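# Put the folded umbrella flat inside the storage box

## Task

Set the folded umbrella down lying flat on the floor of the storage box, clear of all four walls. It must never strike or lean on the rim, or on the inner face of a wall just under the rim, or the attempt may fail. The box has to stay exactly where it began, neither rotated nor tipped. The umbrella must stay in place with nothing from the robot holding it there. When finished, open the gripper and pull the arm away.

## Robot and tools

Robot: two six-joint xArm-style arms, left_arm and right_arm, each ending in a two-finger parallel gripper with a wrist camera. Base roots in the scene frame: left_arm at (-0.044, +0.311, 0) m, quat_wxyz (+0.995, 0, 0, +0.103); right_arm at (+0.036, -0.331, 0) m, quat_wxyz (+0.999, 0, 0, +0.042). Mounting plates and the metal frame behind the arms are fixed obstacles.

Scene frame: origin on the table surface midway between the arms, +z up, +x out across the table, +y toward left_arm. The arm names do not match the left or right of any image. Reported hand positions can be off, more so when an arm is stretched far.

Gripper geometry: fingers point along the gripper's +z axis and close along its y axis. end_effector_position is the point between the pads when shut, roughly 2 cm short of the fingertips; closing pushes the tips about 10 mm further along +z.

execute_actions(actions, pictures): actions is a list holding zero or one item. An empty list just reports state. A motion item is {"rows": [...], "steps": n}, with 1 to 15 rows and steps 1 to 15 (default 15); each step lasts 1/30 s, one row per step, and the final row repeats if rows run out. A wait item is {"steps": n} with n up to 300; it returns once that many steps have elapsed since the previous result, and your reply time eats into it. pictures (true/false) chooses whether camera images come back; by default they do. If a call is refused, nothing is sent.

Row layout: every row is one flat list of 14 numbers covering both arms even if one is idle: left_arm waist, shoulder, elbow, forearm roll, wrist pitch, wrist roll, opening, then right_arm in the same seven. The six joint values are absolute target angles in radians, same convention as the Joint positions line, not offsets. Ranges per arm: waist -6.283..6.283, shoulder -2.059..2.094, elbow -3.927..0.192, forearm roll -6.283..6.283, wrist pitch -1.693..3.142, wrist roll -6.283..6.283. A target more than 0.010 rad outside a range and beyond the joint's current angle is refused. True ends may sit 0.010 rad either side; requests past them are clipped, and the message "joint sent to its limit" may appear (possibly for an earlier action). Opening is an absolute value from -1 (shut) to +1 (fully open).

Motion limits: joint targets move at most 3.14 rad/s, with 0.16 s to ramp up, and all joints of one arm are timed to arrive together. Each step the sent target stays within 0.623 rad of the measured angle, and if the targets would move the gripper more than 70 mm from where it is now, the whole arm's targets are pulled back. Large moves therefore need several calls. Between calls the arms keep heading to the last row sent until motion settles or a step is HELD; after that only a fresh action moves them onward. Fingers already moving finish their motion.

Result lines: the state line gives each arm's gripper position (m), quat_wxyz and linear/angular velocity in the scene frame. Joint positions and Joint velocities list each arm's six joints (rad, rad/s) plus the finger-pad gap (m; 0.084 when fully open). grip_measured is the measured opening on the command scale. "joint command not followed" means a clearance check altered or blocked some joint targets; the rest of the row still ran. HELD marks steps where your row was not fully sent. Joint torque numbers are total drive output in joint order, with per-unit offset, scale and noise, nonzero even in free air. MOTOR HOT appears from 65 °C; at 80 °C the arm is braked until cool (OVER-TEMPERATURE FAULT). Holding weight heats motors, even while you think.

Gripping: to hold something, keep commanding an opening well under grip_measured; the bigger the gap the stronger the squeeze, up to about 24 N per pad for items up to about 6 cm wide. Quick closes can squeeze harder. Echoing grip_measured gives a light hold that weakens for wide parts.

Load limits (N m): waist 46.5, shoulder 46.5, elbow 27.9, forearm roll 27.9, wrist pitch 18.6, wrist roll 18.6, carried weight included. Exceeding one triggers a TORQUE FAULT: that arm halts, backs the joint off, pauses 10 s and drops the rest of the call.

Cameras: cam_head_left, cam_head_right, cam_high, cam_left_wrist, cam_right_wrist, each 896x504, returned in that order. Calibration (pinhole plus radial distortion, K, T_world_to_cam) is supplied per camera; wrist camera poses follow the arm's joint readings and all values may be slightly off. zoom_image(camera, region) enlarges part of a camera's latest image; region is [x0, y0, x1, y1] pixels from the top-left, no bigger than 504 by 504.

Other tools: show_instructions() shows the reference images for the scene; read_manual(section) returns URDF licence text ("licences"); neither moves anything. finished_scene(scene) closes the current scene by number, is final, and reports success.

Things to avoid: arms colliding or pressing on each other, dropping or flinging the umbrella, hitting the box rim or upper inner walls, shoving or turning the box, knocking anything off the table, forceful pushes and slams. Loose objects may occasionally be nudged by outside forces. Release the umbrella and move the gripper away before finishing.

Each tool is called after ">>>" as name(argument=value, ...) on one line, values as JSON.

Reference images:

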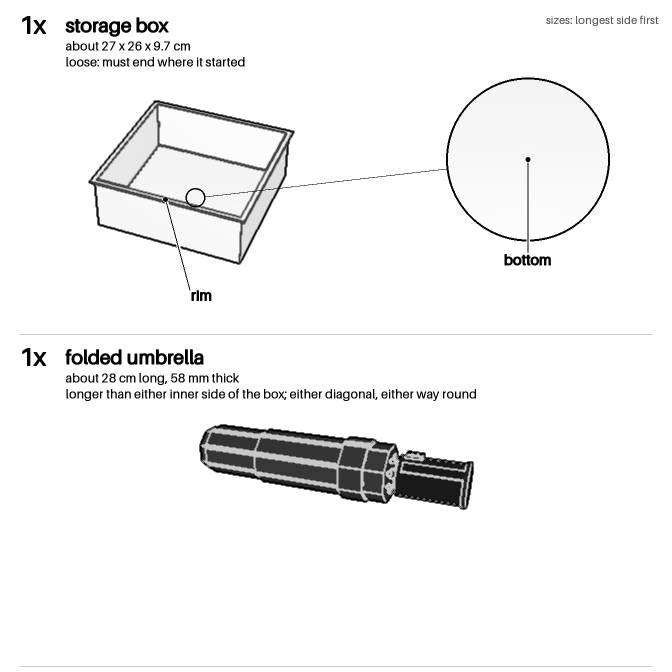

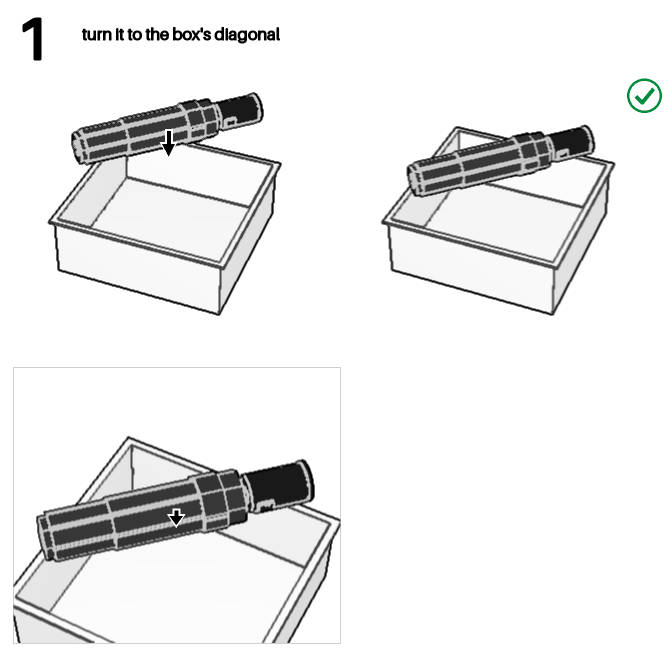

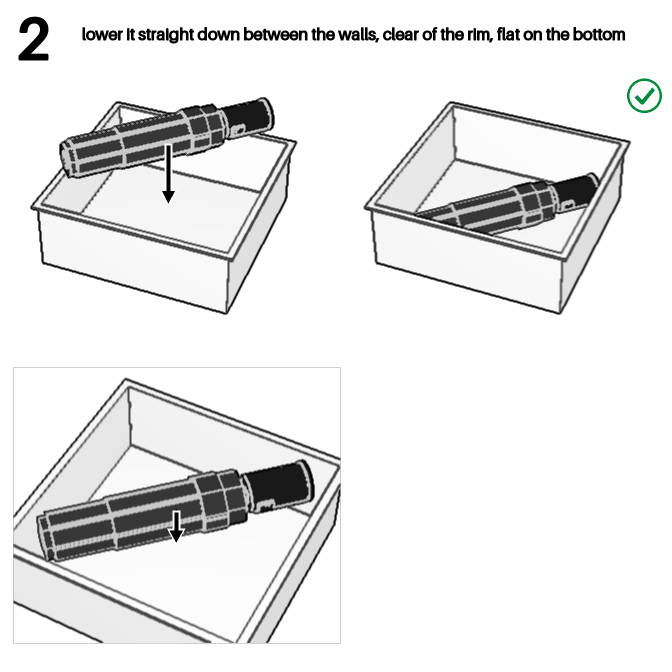

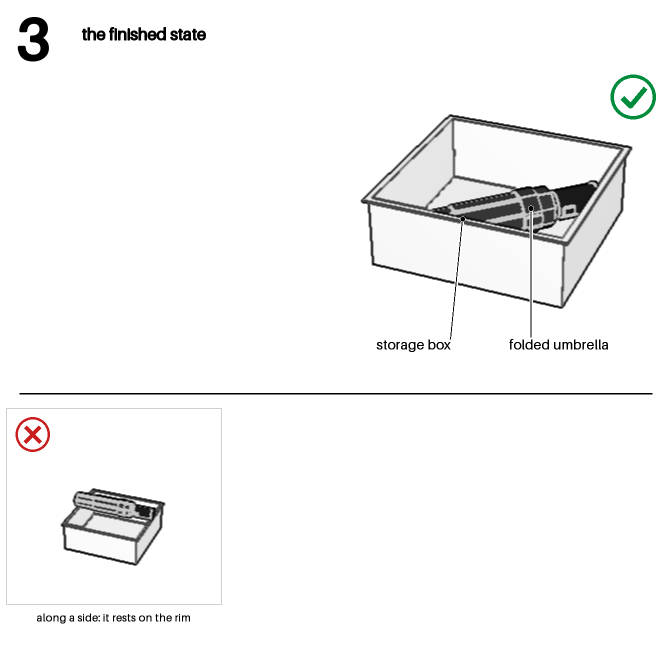

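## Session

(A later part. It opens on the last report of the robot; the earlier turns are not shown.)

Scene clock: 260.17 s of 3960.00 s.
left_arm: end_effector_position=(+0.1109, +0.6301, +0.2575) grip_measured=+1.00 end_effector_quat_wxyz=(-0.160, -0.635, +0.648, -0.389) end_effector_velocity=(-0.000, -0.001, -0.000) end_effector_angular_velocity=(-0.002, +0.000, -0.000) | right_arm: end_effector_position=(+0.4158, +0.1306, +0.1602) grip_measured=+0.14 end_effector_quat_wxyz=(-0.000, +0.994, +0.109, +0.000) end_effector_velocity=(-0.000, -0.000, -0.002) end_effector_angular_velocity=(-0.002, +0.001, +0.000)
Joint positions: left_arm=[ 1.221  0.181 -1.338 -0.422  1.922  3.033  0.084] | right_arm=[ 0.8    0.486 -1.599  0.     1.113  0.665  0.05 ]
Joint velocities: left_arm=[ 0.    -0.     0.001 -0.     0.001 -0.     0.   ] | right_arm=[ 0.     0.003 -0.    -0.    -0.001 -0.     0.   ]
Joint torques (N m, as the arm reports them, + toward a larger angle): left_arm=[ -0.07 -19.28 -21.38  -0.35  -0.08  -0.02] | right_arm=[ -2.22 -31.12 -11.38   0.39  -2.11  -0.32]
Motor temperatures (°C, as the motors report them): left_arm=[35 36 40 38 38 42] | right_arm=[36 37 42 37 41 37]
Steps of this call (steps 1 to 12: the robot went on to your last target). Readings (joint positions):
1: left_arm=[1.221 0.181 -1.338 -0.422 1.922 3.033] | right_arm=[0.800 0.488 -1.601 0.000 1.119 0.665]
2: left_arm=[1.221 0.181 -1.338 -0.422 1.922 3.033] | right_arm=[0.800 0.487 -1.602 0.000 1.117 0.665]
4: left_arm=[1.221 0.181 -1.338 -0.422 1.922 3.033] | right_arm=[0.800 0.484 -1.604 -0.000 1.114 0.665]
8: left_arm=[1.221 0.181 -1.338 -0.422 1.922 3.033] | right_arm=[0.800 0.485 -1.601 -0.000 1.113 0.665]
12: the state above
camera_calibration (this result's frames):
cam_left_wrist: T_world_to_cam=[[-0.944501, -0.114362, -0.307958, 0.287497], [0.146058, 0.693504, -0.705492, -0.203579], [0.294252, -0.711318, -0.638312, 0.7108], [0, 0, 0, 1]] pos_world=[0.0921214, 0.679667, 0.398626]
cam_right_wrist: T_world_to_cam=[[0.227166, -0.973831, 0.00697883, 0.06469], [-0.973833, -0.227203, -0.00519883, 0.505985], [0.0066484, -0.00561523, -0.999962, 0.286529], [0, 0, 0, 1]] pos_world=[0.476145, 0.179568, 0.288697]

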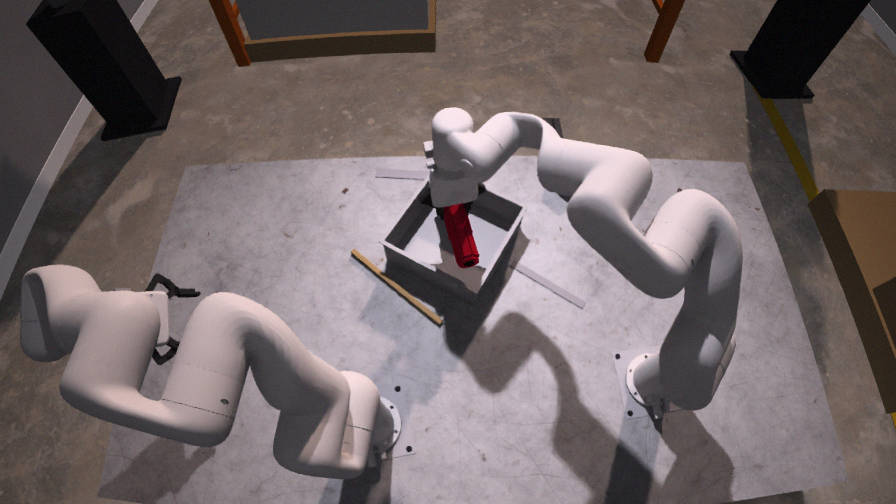

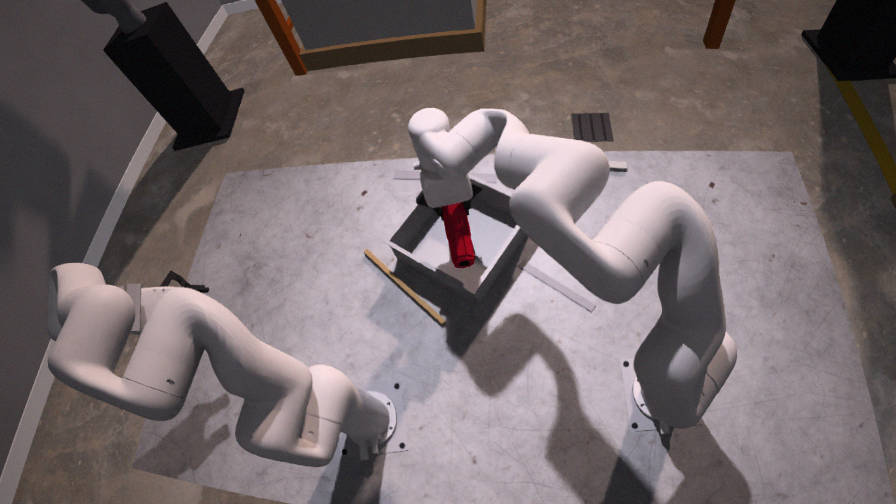

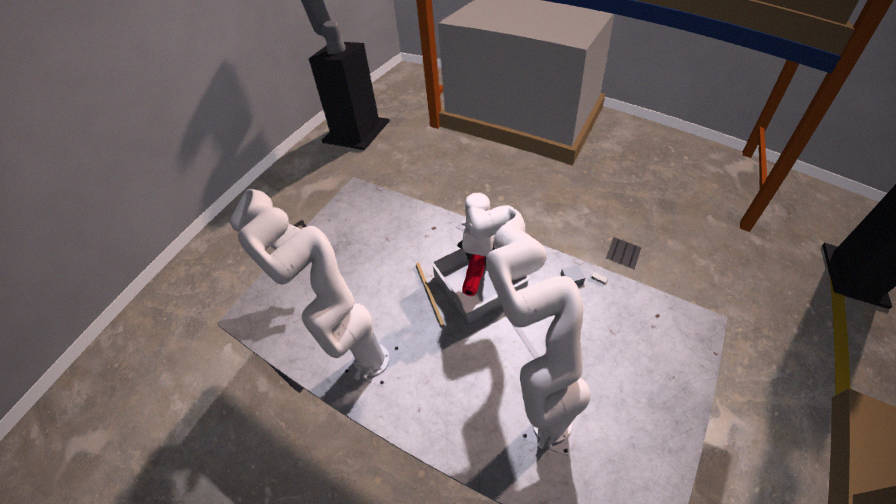

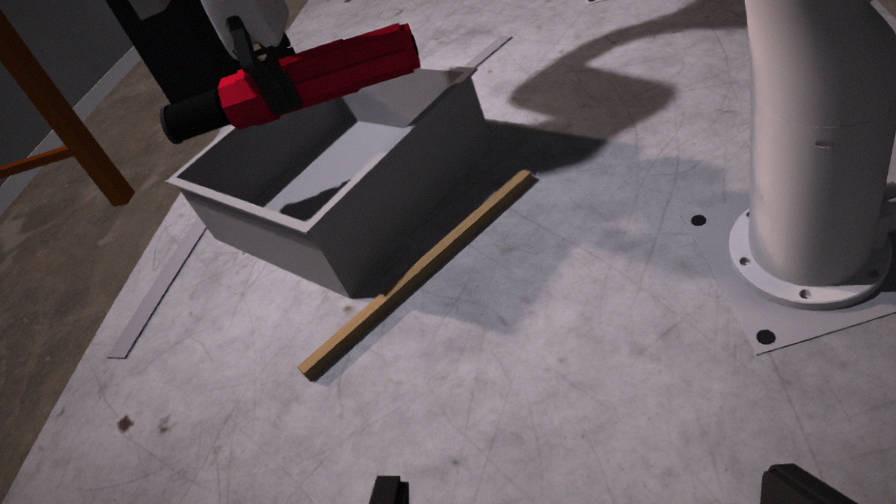

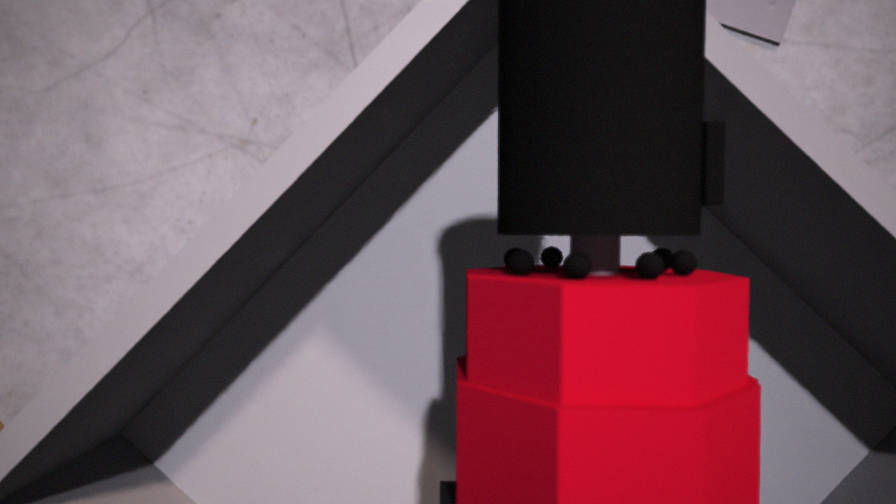

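>>> zoom_image(camera="cam_right_wrist", region=[0, 0, 504, 504])

>>> zoom_image(camera="cam_right_wrist", region=[644, 0, 896, 252])

>>> zoom_image(camera="cam_head_left", region=[375, 160, 535, 310])

Region (0, 0, 504, 504) of cam_right_wrist's 896x504 image, scaled by 1.000.

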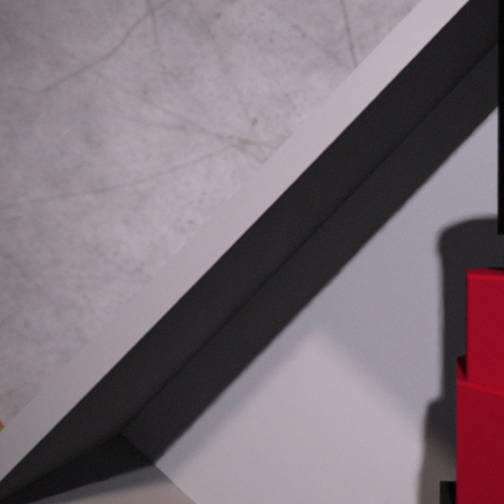

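Region (644, 0, 896, 252) of cam_right_wrist's 896x504 image, scaled by 2.000, with more detail than that image has.

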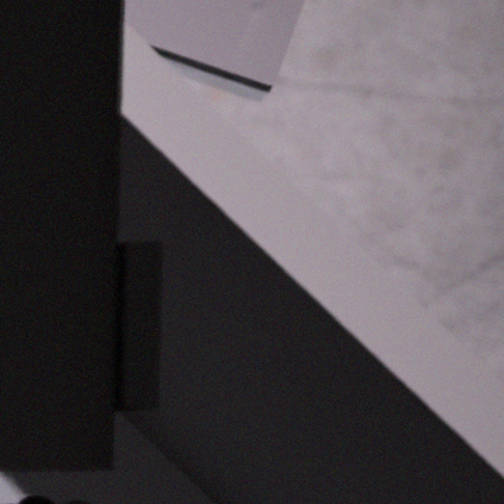

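Region (375, 160, 535, 310) of cam_head_left's 896x504 image, scaled by 3.150, with more detail than that image has; it fills the top 472 rows of this view, and the rest is white.

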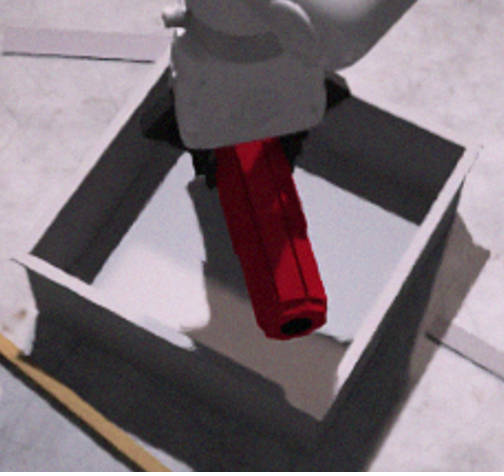

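>>> zoom_image(camera="cam_head_left", region=[440, 240, 510, 305])

>>> zoom_image(camera="cam_head_right", region=[430, 240, 510, 310])

>>> zoom_image(camera="cam_left_wrist", region=[140, 0, 520, 260])

Region (440, 240, 510, 305) of cam_head_left's 896x504 image, scaled by 7.200, with more detail than that image has; it fills the top 468 rows of this view, and the rest is white.

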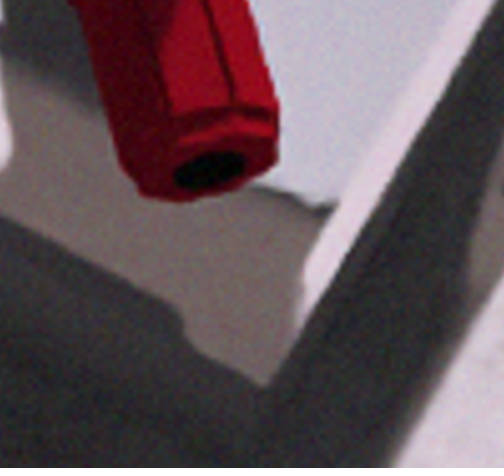

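Region (430, 240, 510, 310) of cam_head_right's 896x504 image, scaled by 6.300, with more detail than that image has; it fills the top 441 rows of this view, and the rest is white.

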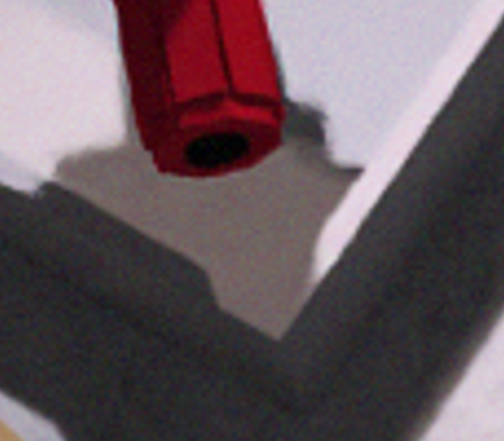

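Region (140, 0, 520, 260) of cam_left_wrist's 896x504 image, scaled by 1.326, with more detail than that image has; it fills the top 345 rows of this view, and the rest is white.

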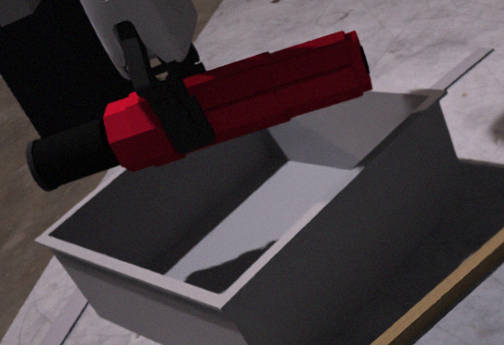

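>>> execute_actions(actions=[{"rows": [[1.221,0.181,-1.338,-0.422,1.922,3.033,1,0.7996,0.4876,-1.5978,0,1.1102,0.6646,-0.7],[1.221,0.181,-1.338,-0.422,1.922,3.033,1,0.7996,0.4895,-1.5949,0,1.1054,0.6646,-0.7],[1.221,0.181,-1.338,-0.422,1.922,3.033,1,0.7996,0.4924,-1.5905,0,1.0981,0.6646,-0.7],[1.221,0.181,-1.338,-0.422,1.922,3.033,1,0.7996,0.4963,-1.5847,0,1.0884,0.6646,-0.7],[1.221,0.181,-1.338,-0.422,1.922,3.033,1,0.7996,0.5002,-1.5789,0,1.0787,0.6646,-0.7],[1.221,0.181,-1.338,-0.422,1.922,3.033,1,0.7996,0.5031,-1.5746,0,1.0715,0.6646,-0.7],[1.221,0.181,-1.338,-0.422,1.922,3.033,1,0.7996,0.5050,-1.5717,0,1.0667,0.6646,-0.7],[1.221,0.181,-1.338,-0.422,1.922,3.033,1,0.7996,0.5060,-1.5702,0,1.0642,0.6646,-0.7]], "steps": 15}], pictures=true)

Scene clock: 380.67 s of 3960.00 s.
left_arm: end_effector_position=(+0.1109, +0.6301, +0.2575) grip_measured=+1.00 end_effector_quat_wxyz=(-0.160, -0.635, +0.648, -0.389) end_effector_velocity=(-0.000, -0.001, -0.000) end_effector_angular_velocity=(-0.002, +0.000, -0.000) | right_arm: end_effector_position=(+0.4158, +0.1305, +0.1401) grip_measured=+0.14 end_effector_quat_wxyz=(+0.000, +0.994, +0.109, -0.000) end_effector_velocity=(+0.007, +0.008, +0.014) end_effector_angular_velocity=(+0.033, -0.027, -0.001)
Joint positions: left_arm=[ 1.221  0.181 -1.338 -0.422  1.922  3.033  0.084] | right_arm=[ 0.8    0.506 -1.571  0.     1.065  0.665  0.05 ]
Joint velocities: left_arm=[ 0.    -0.001  0.003 -0.     0.001 -0.     0.   ] | right_arm=[-0.    -0.012 -0.013  0.    -0.017  0.001  0.   ]
Joint torques (N m, as the arm reports them, + toward a larger angle): left_arm=[  0.22 -19.48 -21.47  -0.31  -0.09  -0.06] | right_arm=[ -2.23 -31.07 -11.11   0.44  -1.99  -0.36]
Motor temperatures (°C, as the motors report them): left_arm=[35 36 40 38 38 42] | right_arm=[36 37 42 37 41 37]
Steps of this call (steps 1 to 30: the robot went on to your last target; steps 31 to 90: nothing new was sent; then 117.00 s passed at rest; steps 91 to 105: all 15 steps of this action). Readings (joint positions):
91: left_arm=[1.221 0.181 -1.338 -0.422 1.922 3.033] | right_arm=[0.800 0.487 -1.599 -0.000 1.113 0.665]
92: left_arm=[1.221 0.181 -1.338 -0.422 1.922 3.033] | right_arm=[0.800 0.487 -1.599 -0.000 1.112 0.665]
94: left_arm=[1.221 0.181 -1.338 -0.422 1.922 3.033] | right_arm=[0.800 0.488 -1.597 -0.000 1.108 0.665]
98: left_arm=[1.221 0.181 -1.338 -0.422 1.922 3.033] | right_arm=[0.800 0.498 -1.583 -0.000 1.084 0.665]
105: the state above
camera_calibration (this result's frames):
cam_left_wrist: T_world_to_cam=[[-0.944501, -0.114362, -0.307959, 0.287497], [0.146058, 0.693504, -0.705492, -0.203579], [0.294252, -0.711318, -0.638312, 0.7108], [0, 0, 0, 1]] pos_world=[0.0921214, 0.679667, 0.398626]
cam_right_wrist: T_world_to_cam=[[0.227143, -0.973833, 0.00742902, 0.0646823], [-0.973842, -0.22718, -0.00461118, 0.505701], [0.00617825, -0.0061873, -0.999962, 0.266727], [0, 0, 0, 1]] pos_world=[0.476133, 0.179525, 0.268568]

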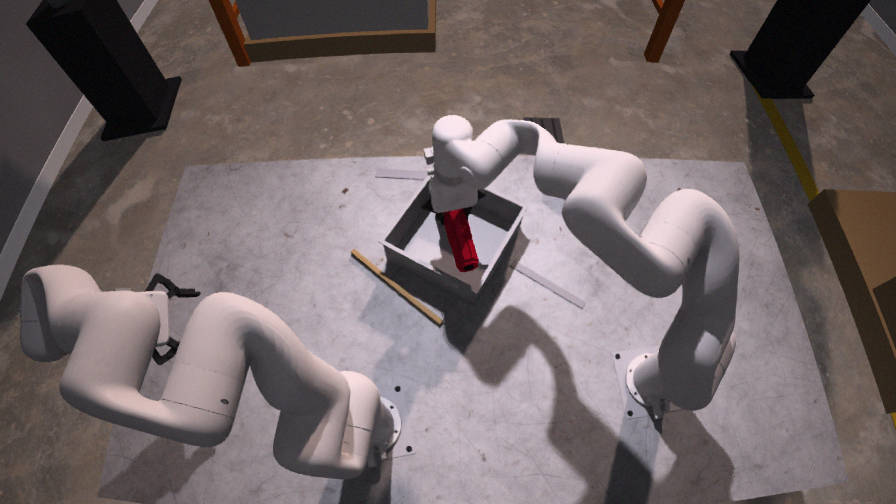

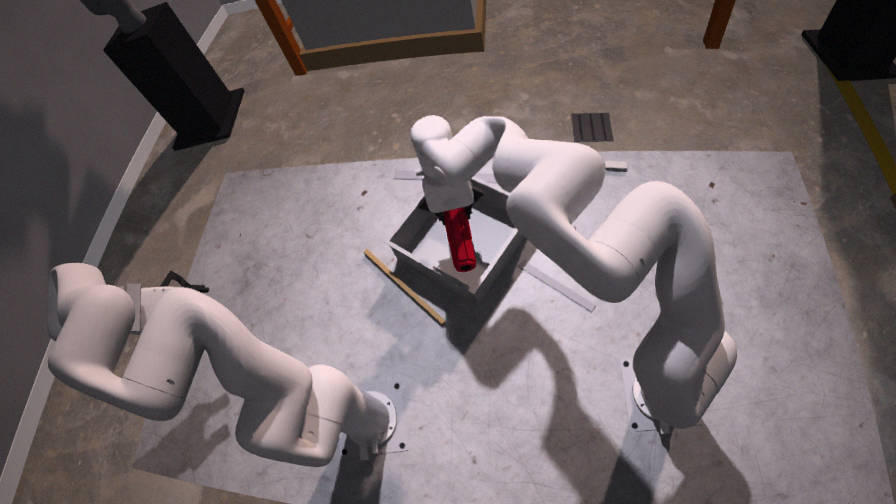

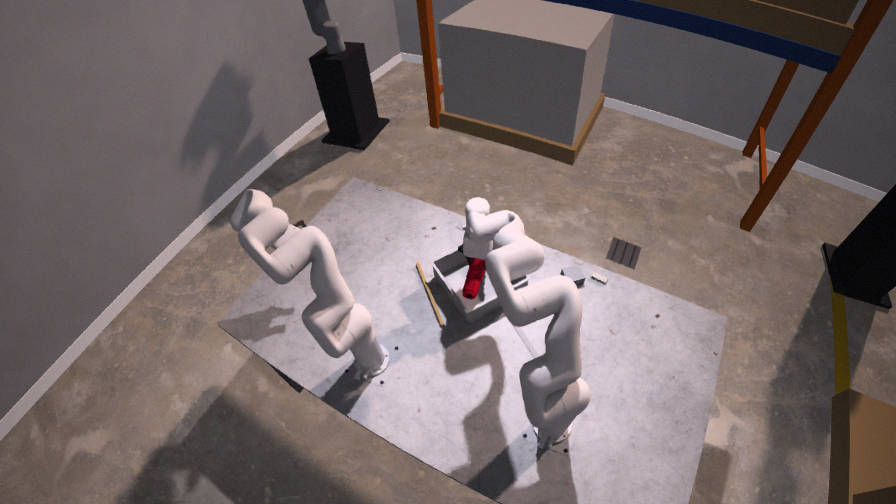

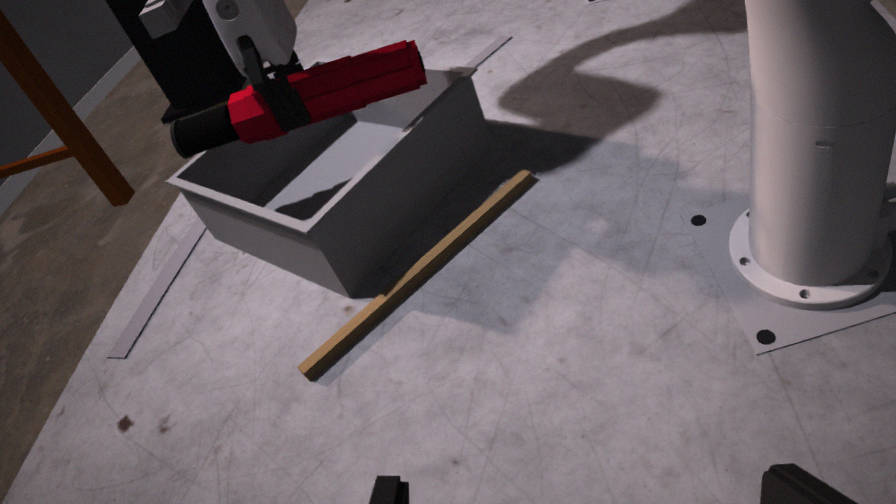

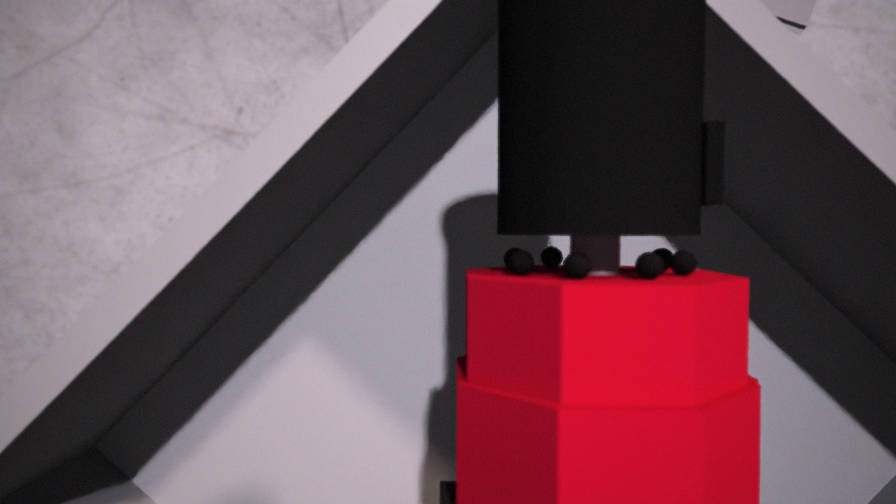

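>>> execute_actions(actions=[])

Scene clock: 396.00 s of 3960.00 s.
left_arm: end_effector_position=(+0.1109, +0.6301, +0.2575) grip_measured=+1.00 end_effector_quat_wxyz=(-0.160, -0.635, +0.648, -0.389) end_effector_velocity=(-0.000, -0.000, -0.000) end_effector_angular_velocity=(+0.001, +0.000, +0.000) | right_arm: end_effector_position=(+0.4158, +0.1306, +0.1400) grip_measured=+0.14 end_effector_quat_wxyz=(+0.000, +0.994, +0.109, +0.000) end_effector_velocity=(+0.000, +0.000, +0.001) end_effector_angular_velocity=(+0.001, -0.001, +0.000)
Joint positions: left_arm=[ 1.221  0.181 -1.338 -0.422  1.922  3.033  0.084] | right_arm=[ 0.8    0.506 -1.57   0.     1.064  0.665  0.05 ]
Joint velocities: left_arm=[-0.    -0.001  0.001  0.    -0.001  0.    -0.   ] | right_arm=[-0.    -0.001 -0.001  0.     0.    -0.001  0.   ]
Joint torques (N m, as the arm reports them, + toward a larger angle): left_arm=[  0.18 -19.63 -21.6   -0.53  -0.16  -0.18] | right_arm=[ -2.32 -31.13 -11.09   0.37  -2.07  -0.3 ]
Motor temperatures (°C, as the motors report them): left_arm=[35 36 40 38 38 42] | right_arm=[36 37 42 37 41 37]
Steps of this call (steps 1 to 15: the robot went on to your last target; steps 16 to 90: nothing new was sent; then 12.33 s passed at rest). Readings (joint positions):
1: left_arm=[1.221 0.181 -1.338 -0.422 1.922 3.033] | right_arm=[0.800 0.506 -1.571 -0.000 1.065 0.665]
2: left_arm=[1.221 0.181 -1.338 -0.422 1.922 3.033] | right_arm=[0.800 0.505 -1.571 -0.000 1.064 0.665]
4: left_arm=[1.221 0.181 -1.338 -0.422 1.922 3.033] | right_arm=[0.800 0.505 -1.571 -0.000 1.064 0.665]
8: left_arm=[1.221 0.181 -1.338 -0.422 1.922 3.033] | right_arm=[0.800 0.506 -1.570 -0.000 1.064 0.665]
90: the state above
All arms were judged still, so your last target was given up. Only a new action makes them travel on or press farther. Fingers that are still opening or closing keep moving.
camera_calibration (this result's frames):
cam_left_wrist: T_world_to_cam=[[-0.944501, -0.114362, -0.307959, 0.287497], [0.146058, 0.693504, -0.705492, -0.203579], [0.294252, -0.711318, -0.638312, 0.7108], [0, 0, 0, 1]] pos_world=[0.0921214, 0.679667, 0.398626]
cam_right_wrist: T_world_to_cam=[[0.227143, -0.973836, 0.00706964, 0.0648009], [-0.973839, -0.227181, -0.00508224, 0.505852], [0.00655536, -0.0057303, -0.999962, 0.266429], [0, 0, 0, 1]] pos_world=[0.476153, 0.179552, 0.268532]

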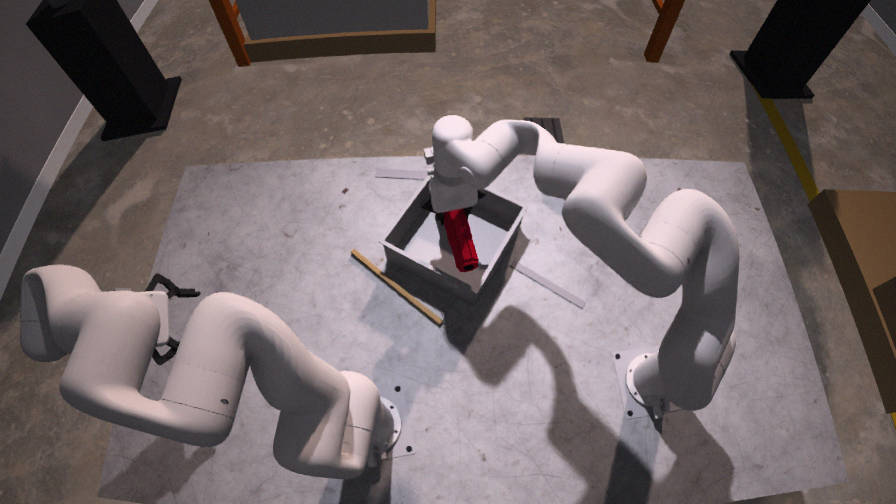

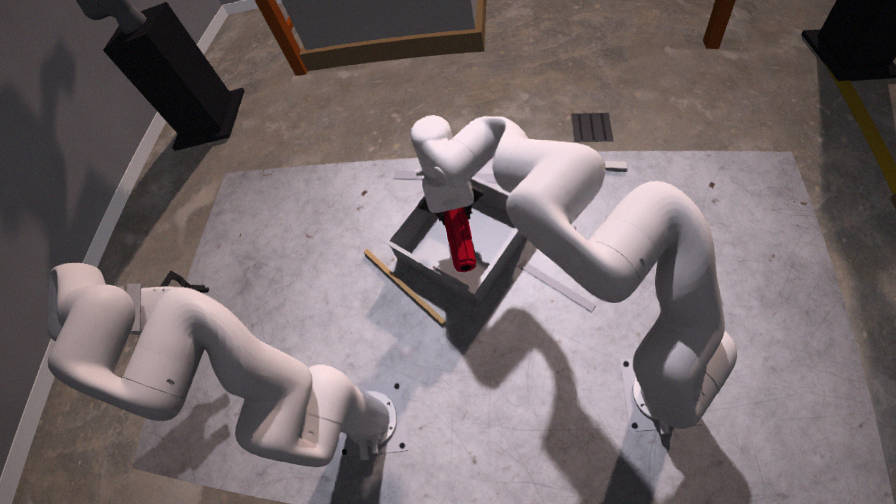

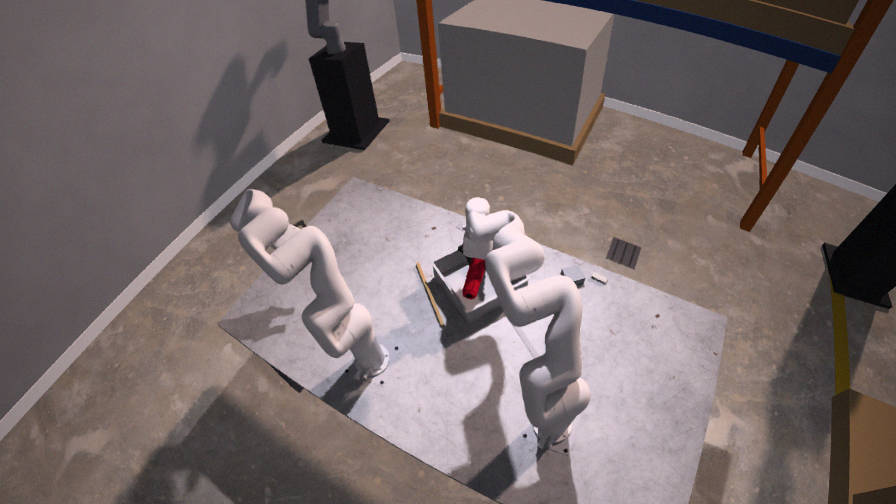

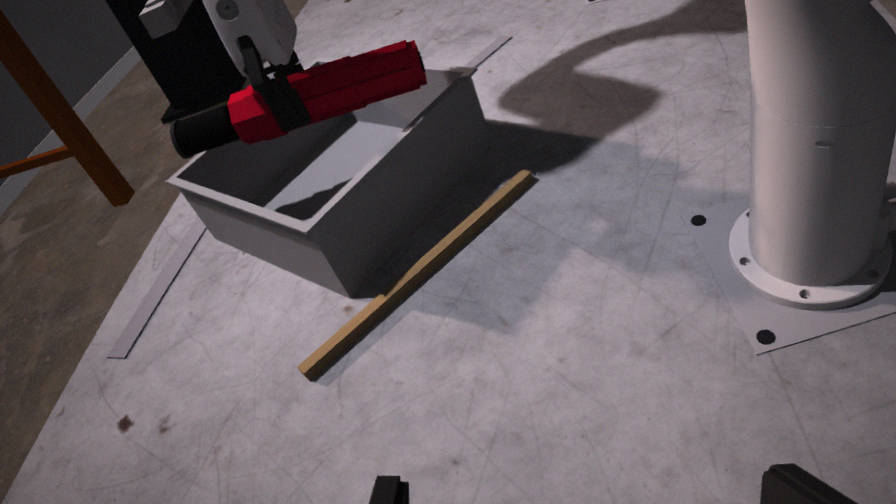

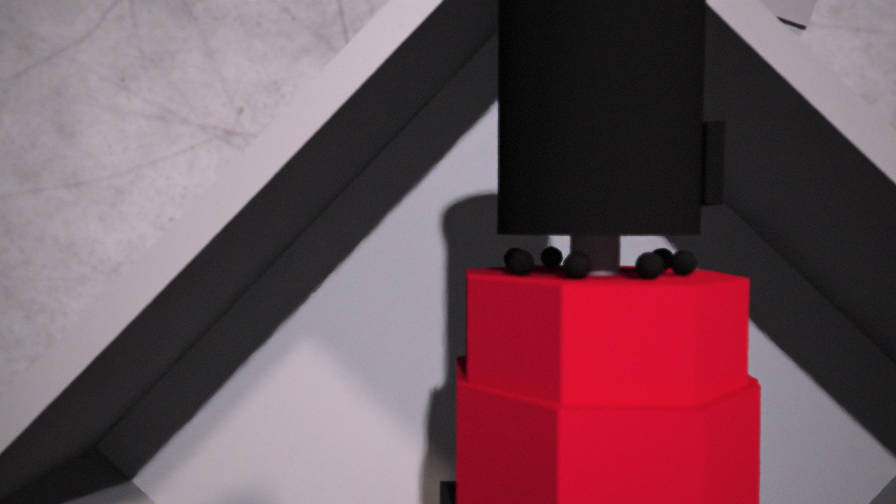

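>>> execute_actions(actions=[{"rows":[[1.221,0.181,-1.338,-0.422,1.922,3.033,1,0.7996,0.5071,-1.5690,0,1.0619,0.6646,-0.7],[1.221,0.181,-1.338,-0.422,1.922,3.033,1,0.7996,0.5090,-1.5668,0,1.0578,0.6646,-0.7],[1.221,0.181,-1.338,-0.422,1.922,3.033,1,0.7996,0.5115,-1.5638,0,1.0523,0.6646,-0.7],[1.221,0.181,-1.338,-0.422,1.922,3.033,1,0.7996,0.5148,-1.5600,0,1.0452,0.6646,-0.7],[1.221,0.181,-1.338,-0.422,1.922,3.033,1,0.7996,0.5182,-1.5563,0,1.0381,0.6646,-0.7],[1.221,0.181,-1.338,-0.422,1.922,3.033,1,0.7996,0.5217,-1.5529,0,1.0312,0.6646,-0.7],[1.221,0.181,-1.338,-0.422,1.922,3.033,1,0.7996,0.5252,-1.5494,0,1.0242,0.6646,-0.7],[1.221,0.181,-1.338,-0.422,1.922,3.033,1,0.7996,0.5287,-1.5459,0,1.0172,0.6646,-0.7],[1.221,0.181,-1.338,-0.422,1.922,3.033,1,0.7996,0.5324,-1.5427,0,1.0103,0.6646,-0.7],[1.221,0.181,-1.338,-0.422,1.922,3.033,1,0.7996,0.5362,-1.5395,0,1.0033,0.6646,-0.7],[1.221,0.181,-1.338,-0.422,1.922,3.033,1,0.7996,0.5400,-1.5364,0,0.9964,0.6646,-0.7],[1.221,0.181,-1.338,-0.422,1.922,3.033,1,0.7996,0.5438,-1.5334,0,0.9896,0.6646,-0.7],[1.221,0.181,-1.338,-0.422,1.922,3.033,1,0.7996,0.5478,-1.5305,0,0.9827,0.6646,-0.7],[1.221,0.181,-1.338,-0.422,1.922,3.033,1,0.7996,0.5518,-1.5277,0,0.9759,0.6646,-0.7],[1.221,0.181,-1.338,-0.422,1.922,3.033,1,0.7996,0.5558,-1.5250,0,0.9692,0.6646,-0.7]],"steps":15}], pictures=false)

>>> execute_actions(actions=[{"rows":[[1.221,0.181,-1.338,-0.422,1.922,3.033,1,0.7996,0.5600,-1.5224,0,0.9624,0.6646,-0.7],[1.221,0.181,-1.338,-0.422,1.922,3.033,1,0.7996,0.5641,-1.5199,0,0.9558,0.6646,-0.7],[1.221,0.181,-1.338,-0.422,1.922,3.033,1,0.7996,0.5683,-1.5174,0,0.9491,0.6646,-0.7],[1.221,0.181,-1.338,-0.422,1.922,3.033,1,0.7996,0.5727,-1.5152,0,0.9425,0.6646,-0.7],[1.221,0.181,-1.338,-0.422,1.922,3.033,1,0.7996,0.5771,-1.5130,0,0.9359,0.6646,-0.7],[1.221,0.181,-1.338,-0.422,1.922,3.033,1,0.7996,0.5814,-1.5108,0,0.9294,0.6646,-0.7],[1.221,0.181,-1.338,-0.422,1.922,3.033,1,0.7996,0.5860,-1.5089,0,0.9229,0.6646,-0.7],[1.221,0.181,-1.338,-0.422,1.922,3.033,1,0.7996,0.5906,-1.5070,0,0.9164,0.6646,-0.7],[1.221,0.181,-1.338,-0.422,1.922,3.033,1,0.7996,0.5952,-1.5051,0,0.9099,0.6646,-0.7],[1.221,0.181,-1.338,-0.422,1.922,3.033,1,0.7996,0.5999,-1.5034,0,0.9035,0.6646,-0.7],[1.221,0.181,-1.338,-0.422,1.922,3.033,1,0.7996,0.6047,-1.5018,0,0.8971,0.6646,-0.7],[1.221,0.181,-1.338,-0.422,1.922,3.033,1,0.7996,0.6095,-1.5003,0,0.8908,0.6646,-0.7],[1.221,0.181,-1.338,-0.422,1.922,3.033,1,0.7996,0.6143,-1.4987,0,0.8844,0.6646,-0.7],[1.221,0.181,-1.338,-0.422,1.922,3.033,1,0.7996,0.6185,-1.4977,0,0.8792,0.6646,-0.7],[1.221,0.181,-1.338,-0.422,1.922,3.033,1,0.7996,0.6218,-1.4969,0,0.8751,0.6646,-0.7]],"steps":15}], pictures=false)

>>> execute_actions(actions=[{"rows":[[1.221,0.181,-1.338,-0.422,1.922,3.033,1,0.7996,0.6244,-1.4962,0,0.8718,0.6646,-0.7],[1.221,0.181,-1.338,-0.422,1.922,3.033,1,0.7996,0.6261,-1.4958,0,0.8697,0.6646,-0.7],[1.221,0.181,-1.338,-0.422,1.922,3.033,1,0.7996,0.6277,-1.4954,0,0.8677,0.6646,-0.7],[1.221,0.181,-1.338,-0.422,1.922,3.033,1,0.7996,0.6294,-1.4950,0,0.8656,0.6646,-0.7],[1.221,0.181,-1.338,-0.422,1.922,3.033,1,0.7996,0.6311,-1.4946,0,0.8635,0.6646,-0.7],[1.221,0.181,-1.338,-0.422,1.922,3.033,1,0.7996,0.6328,-1.4943,0,0.8615,0.6646,-0.7],[1.221,0.181,-1.338,-0.422,1.922,3.033,1,0.7996,0.6345,-1.4940,0,0.8595,0.6646,-0.7]],"steps":15}], pictures=true)

Scene clock: 430.47 s of 3960.00 s.
left_arm: end_effector_position=(+0.1109, +0.6301, +0.2575) grip_measured=+1.00 end_effector_quat_wxyz=(-0.160, -0.635, +0.648, -0.389) end_effector_velocity=(-0.000, -0.000, -0.000) end_effector_angular_velocity=(-0.001, -0.000, -0.001) | right_arm: end_effector_position=(+0.4157, +0.1304, +0.1095) grip_measured=+0.14 end_effector_quat_wxyz=(+0.000, +0.994, +0.109, -0.000) end_effector_velocity=(+0.001, +0.002, -0.086) end_effector_angular_velocity=(+0.007, -0.006, +0.001)
Joint positions: left_arm=[ 1.221  0.181 -1.338 -0.422  1.922  3.033  0.084] | right_arm=[ 0.8    0.542 -1.535  0.     0.994  0.665  0.05 ]
Joint velocities: left_arm=[-0.    -0.     0.001  0.     0.     0.     0.   ] | right_arm=[ 0.     0.111  0.086 -0.    -0.207 -0.001  0.   ]
Joint torques (N m, as the arm reports them, + toward a larger angle): left_arm=[ -0.01 -19.41 -21.32  -0.22  -0.12  -0.08] | right_arm=[ -2.27 -31.18 -10.68   0.41  -2.22  -0.38]
Motor temperatures (°C, as the motors report them): left_arm=[35 36 40 38 38 42] | right_arm=[36 37 42 37 41 37]
Steps of this call (steps 1 to 90: nothing new was sent; then 30.97 s passed at rest; steps 91 to 105: all 15 steps of this action). Readings (joint positions):
91: left_arm=[1.221 0.181 -1.338 -0.422 1.922 3.033] | right_arm=[0.800 0.506 -1.570 -0.000 1.064 0.665]
92: left_arm=[1.221 0.181 -1.338 -0.422 1.922 3.033] | right_arm=[0.800 0.506 -1.570 -0.000 1.064 0.665]
94: left_arm=[1.221 0.181 -1.338 -0.422 1.922 3.033] | right_arm=[0.800 0.507 -1.569 -0.000 1.060 0.665]
98: left_arm=[1.221 0.181 -1.338 -0.422 1.922 3.033] | right_arm=[0.800 0.517 -1.558 -0.000 1.041 0.665]
105: the state above

Scene clock: 430.97 s of 3960.00 s.
left_arm: end_effector_position=(+0.1109, +0.6301, +0.2575) grip_measured=+1.00 end_effector_quat_wxyz=(-0.160, -0.635, +0.648, -0.389) end_effector_velocity=(+0.000, +0.000, -0.000) end_effector_angular_velocity=(+0.000, -0.001, +0.001) | right_arm: end_effector_position=(+0.4159, +0.1306, +0.0650) grip_measured=+0.14 end_effector_quat_wxyz=(+0.000, +0.994, +0.109, -0.000) end_effector_velocity=(-0.002, -0.002, -0.089) end_effector_angular_velocity=(-0.006, +0.005, -0.001)
Joint positions: left_arm=[ 1.221  0.181 -1.338 -0.422  1.922  3.033  0.084] | right_arm=[ 0.8    0.606 -1.502  0.     0.895  0.665  0.05 ]
Joint velocities: left_arm=[-0.    -0.     0.001 -0.001 -0.001  0.     0.   ] | right_arm=[ 0.     0.14   0.048  0.    -0.18   0.001 -0.   ]
Joint torques (N m, as the arm reports them, + toward a larger angle): left_arm=[  0.13 -19.16 -21.46  -0.58  -0.26  -0.06] | right_arm=[ -2.25 -32.2  -10.82   0.38  -2.09  -0.35]
Motor temperatures (°C, as the motors report them): left_arm=[35 36 40 38 38 42] | right_arm=[36 37 42 37 41 37]
Steps of this call (steps 1 to 15: all 15 steps of this action). Readings (joint positions):
1: left_arm=[1.221 0.181 -1.338 -0.422 1.922 3.033] | right_arm=[0.800 0.546 -1.532 0.000 0.987 0.665]
2: left_arm=[1.221 0.181 -1.338 -0.422 1.922 3.033] | right_arm=[0.800 0.550 -1.530 0.000 0.980 0.665]
4: left_arm=[1.221 0.181 -1.338 -0.422 1.922 3.033] | right_arm=[0.800 0.558 -1.524 0.000 0.967 0.665]
8: left_arm=[1.221 0.181 -1.338 -0.422 1.922 3.033] | right_arm=[0.800 0.574 -1.515 0.000 0.940 0.665]
15: the state above

Scene clock: 431.47 s of 3960.00 s.
left_arm: end_effector_position=(+0.1109, +0.6301, +0.2575) grip_measured=+1.00 end_effector_quat_wxyz=(-0.160, -0.635, +0.648, -0.389) end_effector_velocity=(+0.000, +0.000, +0.000) end_effector_angular_velocity=(+0.002, -0.000, +0.001) | right_arm: end_effector_position=(+0.4159, +0.1306, +0.0484) grip_measured=+0.14 end_effector_quat_wxyz=(-0.000, +0.994, +0.109, +0.000) end_effector_velocity=(+0.001, +0.001, -0.000) end_effector_angular_velocity=(+0.003, -0.002, +0.001)
Joint positions: left_arm=[ 1.221  0.181 -1.338 -0.422  1.922  3.033  0.084] | right_arm=[ 0.8    0.634 -1.494 -0.     0.86   0.665  0.05 ]
Joint velocities: left_arm=[ 0.    -0.001  0.    -0.    -0.002 -0.    -0.   ] | right_arm=[ 0.     0.002 -0.002  0.    -0.004 -0.001  0.   ]
Joint torques (N m, as the arm reports them, + toward a larger angle): left_arm=[  0.21 -19.46 -21.4   -0.48  -0.25  -0.03] | right_arm=[ -2.27 -32.05 -10.31   0.41  -2.05  -0.3 ]
Motor temperatures (°C, as the motors report them): left_arm=[35 36 40 38 38 42] | right_arm=[36 37 42 37 41 37]
Steps of this call (steps 1 to 15: all 15 steps of this action). Readings (joint positions):
1: left_arm=[1.221 0.181 -1.338 -0.422 1.922 3.033] | right_arm=[0.800 0.611 -1.500 0.000 0.889 0.665]
2: left_arm=[1.221 0.181 -1.338 -0.422 1.922 3.033] | right_arm=[0.800 0.615 -1.499 0.000 0.884 0.665]
4: left_arm=[1.221 0.181 -1.338 -0.422 1.922 3.033] | right_arm=[0.800 0.622 -1.497 0.000 0.876 0.665]
8: left_arm=[1.221 0.181 -1.338 -0.422 1.922 3.033] | right_arm=[0.800 0.630 -1.495 -0.000 0.865 0.665]
15: the state above
camera_calibration (this result's frames):
cam_left_wrist: T_world_to_cam=[[-0.944501, -0.114361, -0.307958, 0.287497], [0.146058, 0.693504, -0.705492, -0.203579], [0.294252, -0.711318, -0.638312, 0.7108], [0, 0, 0, 1]] pos_world=[0.0921214, 0.679667, 0.398626]
cam_right_wrist: T_world_to_cam=[[0.227143, -0.973837, 0.00684315, 0.0655305], [-0.973838, -0.227181, -0.005379, 0.505492], [0.0067929, -0.00544232, -0.999962, 0.17464], [0, 0, 0, 1]] pos_world=[0.476196, 0.179605, 0.176904]

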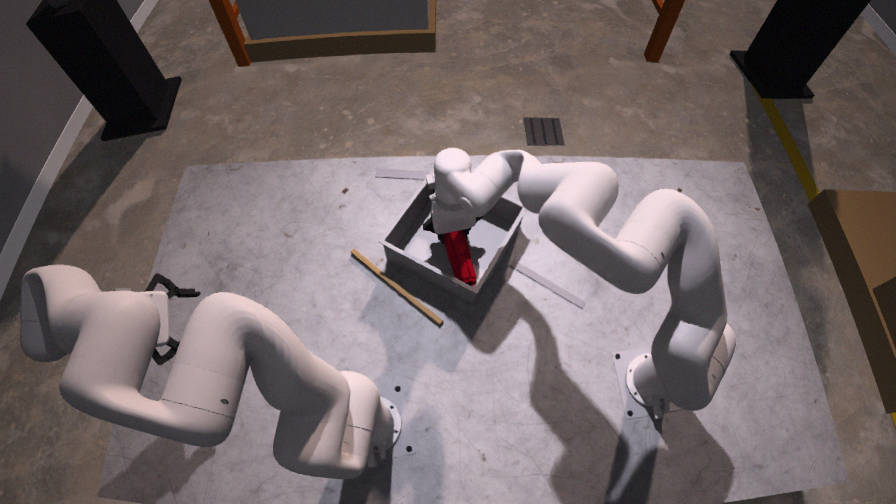

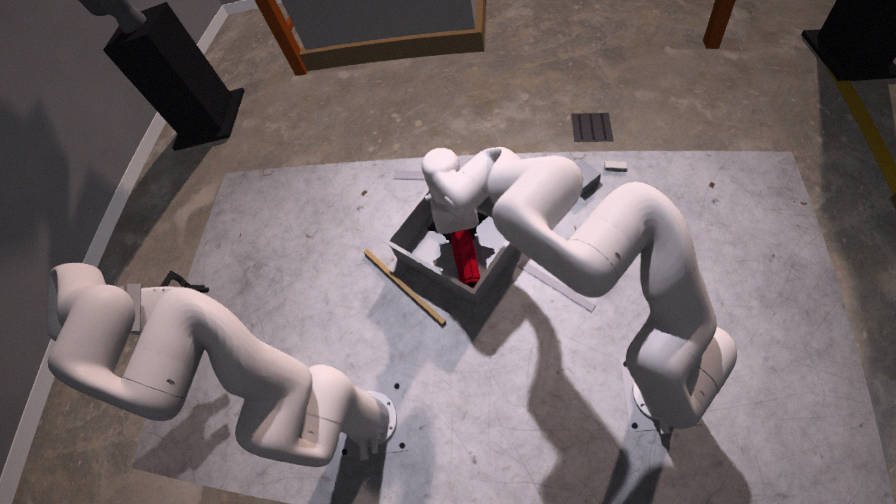

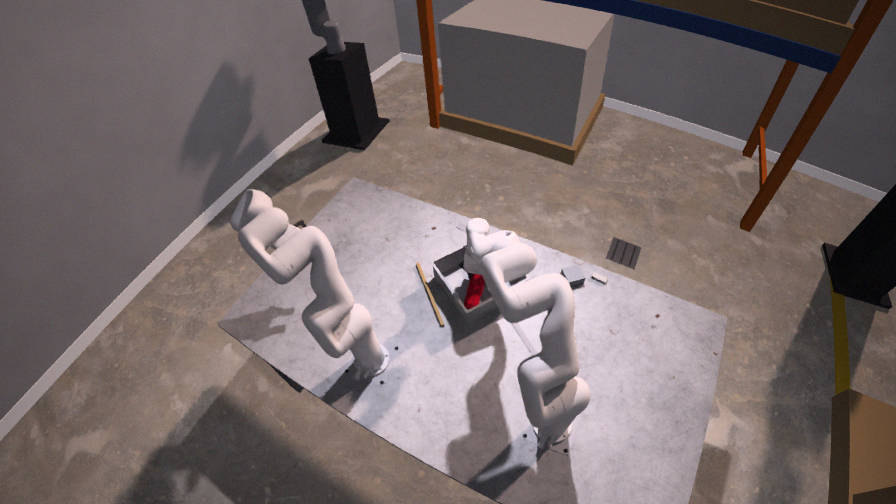

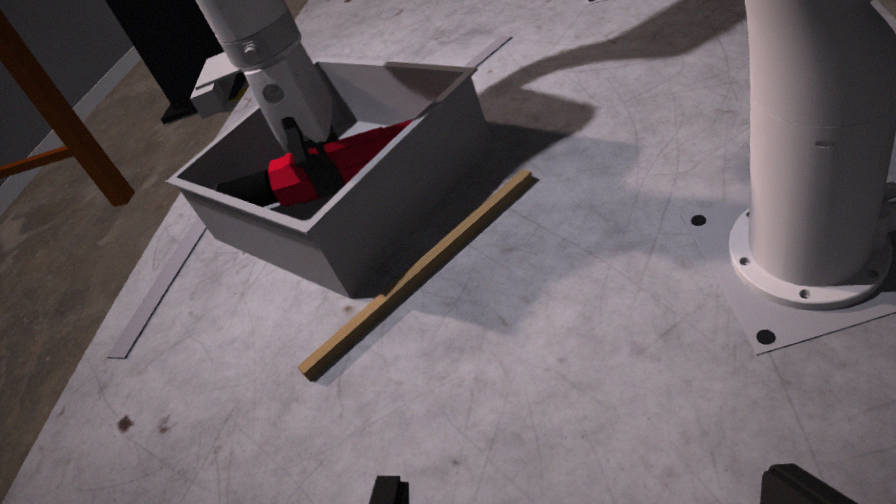

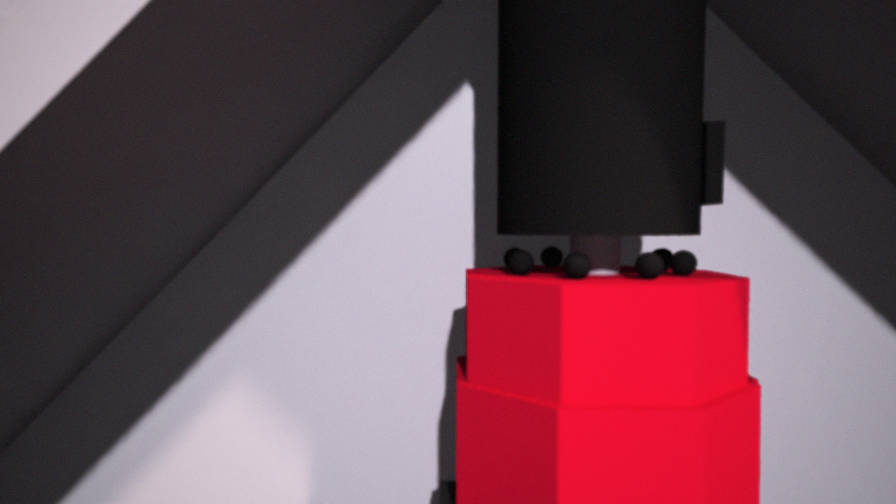

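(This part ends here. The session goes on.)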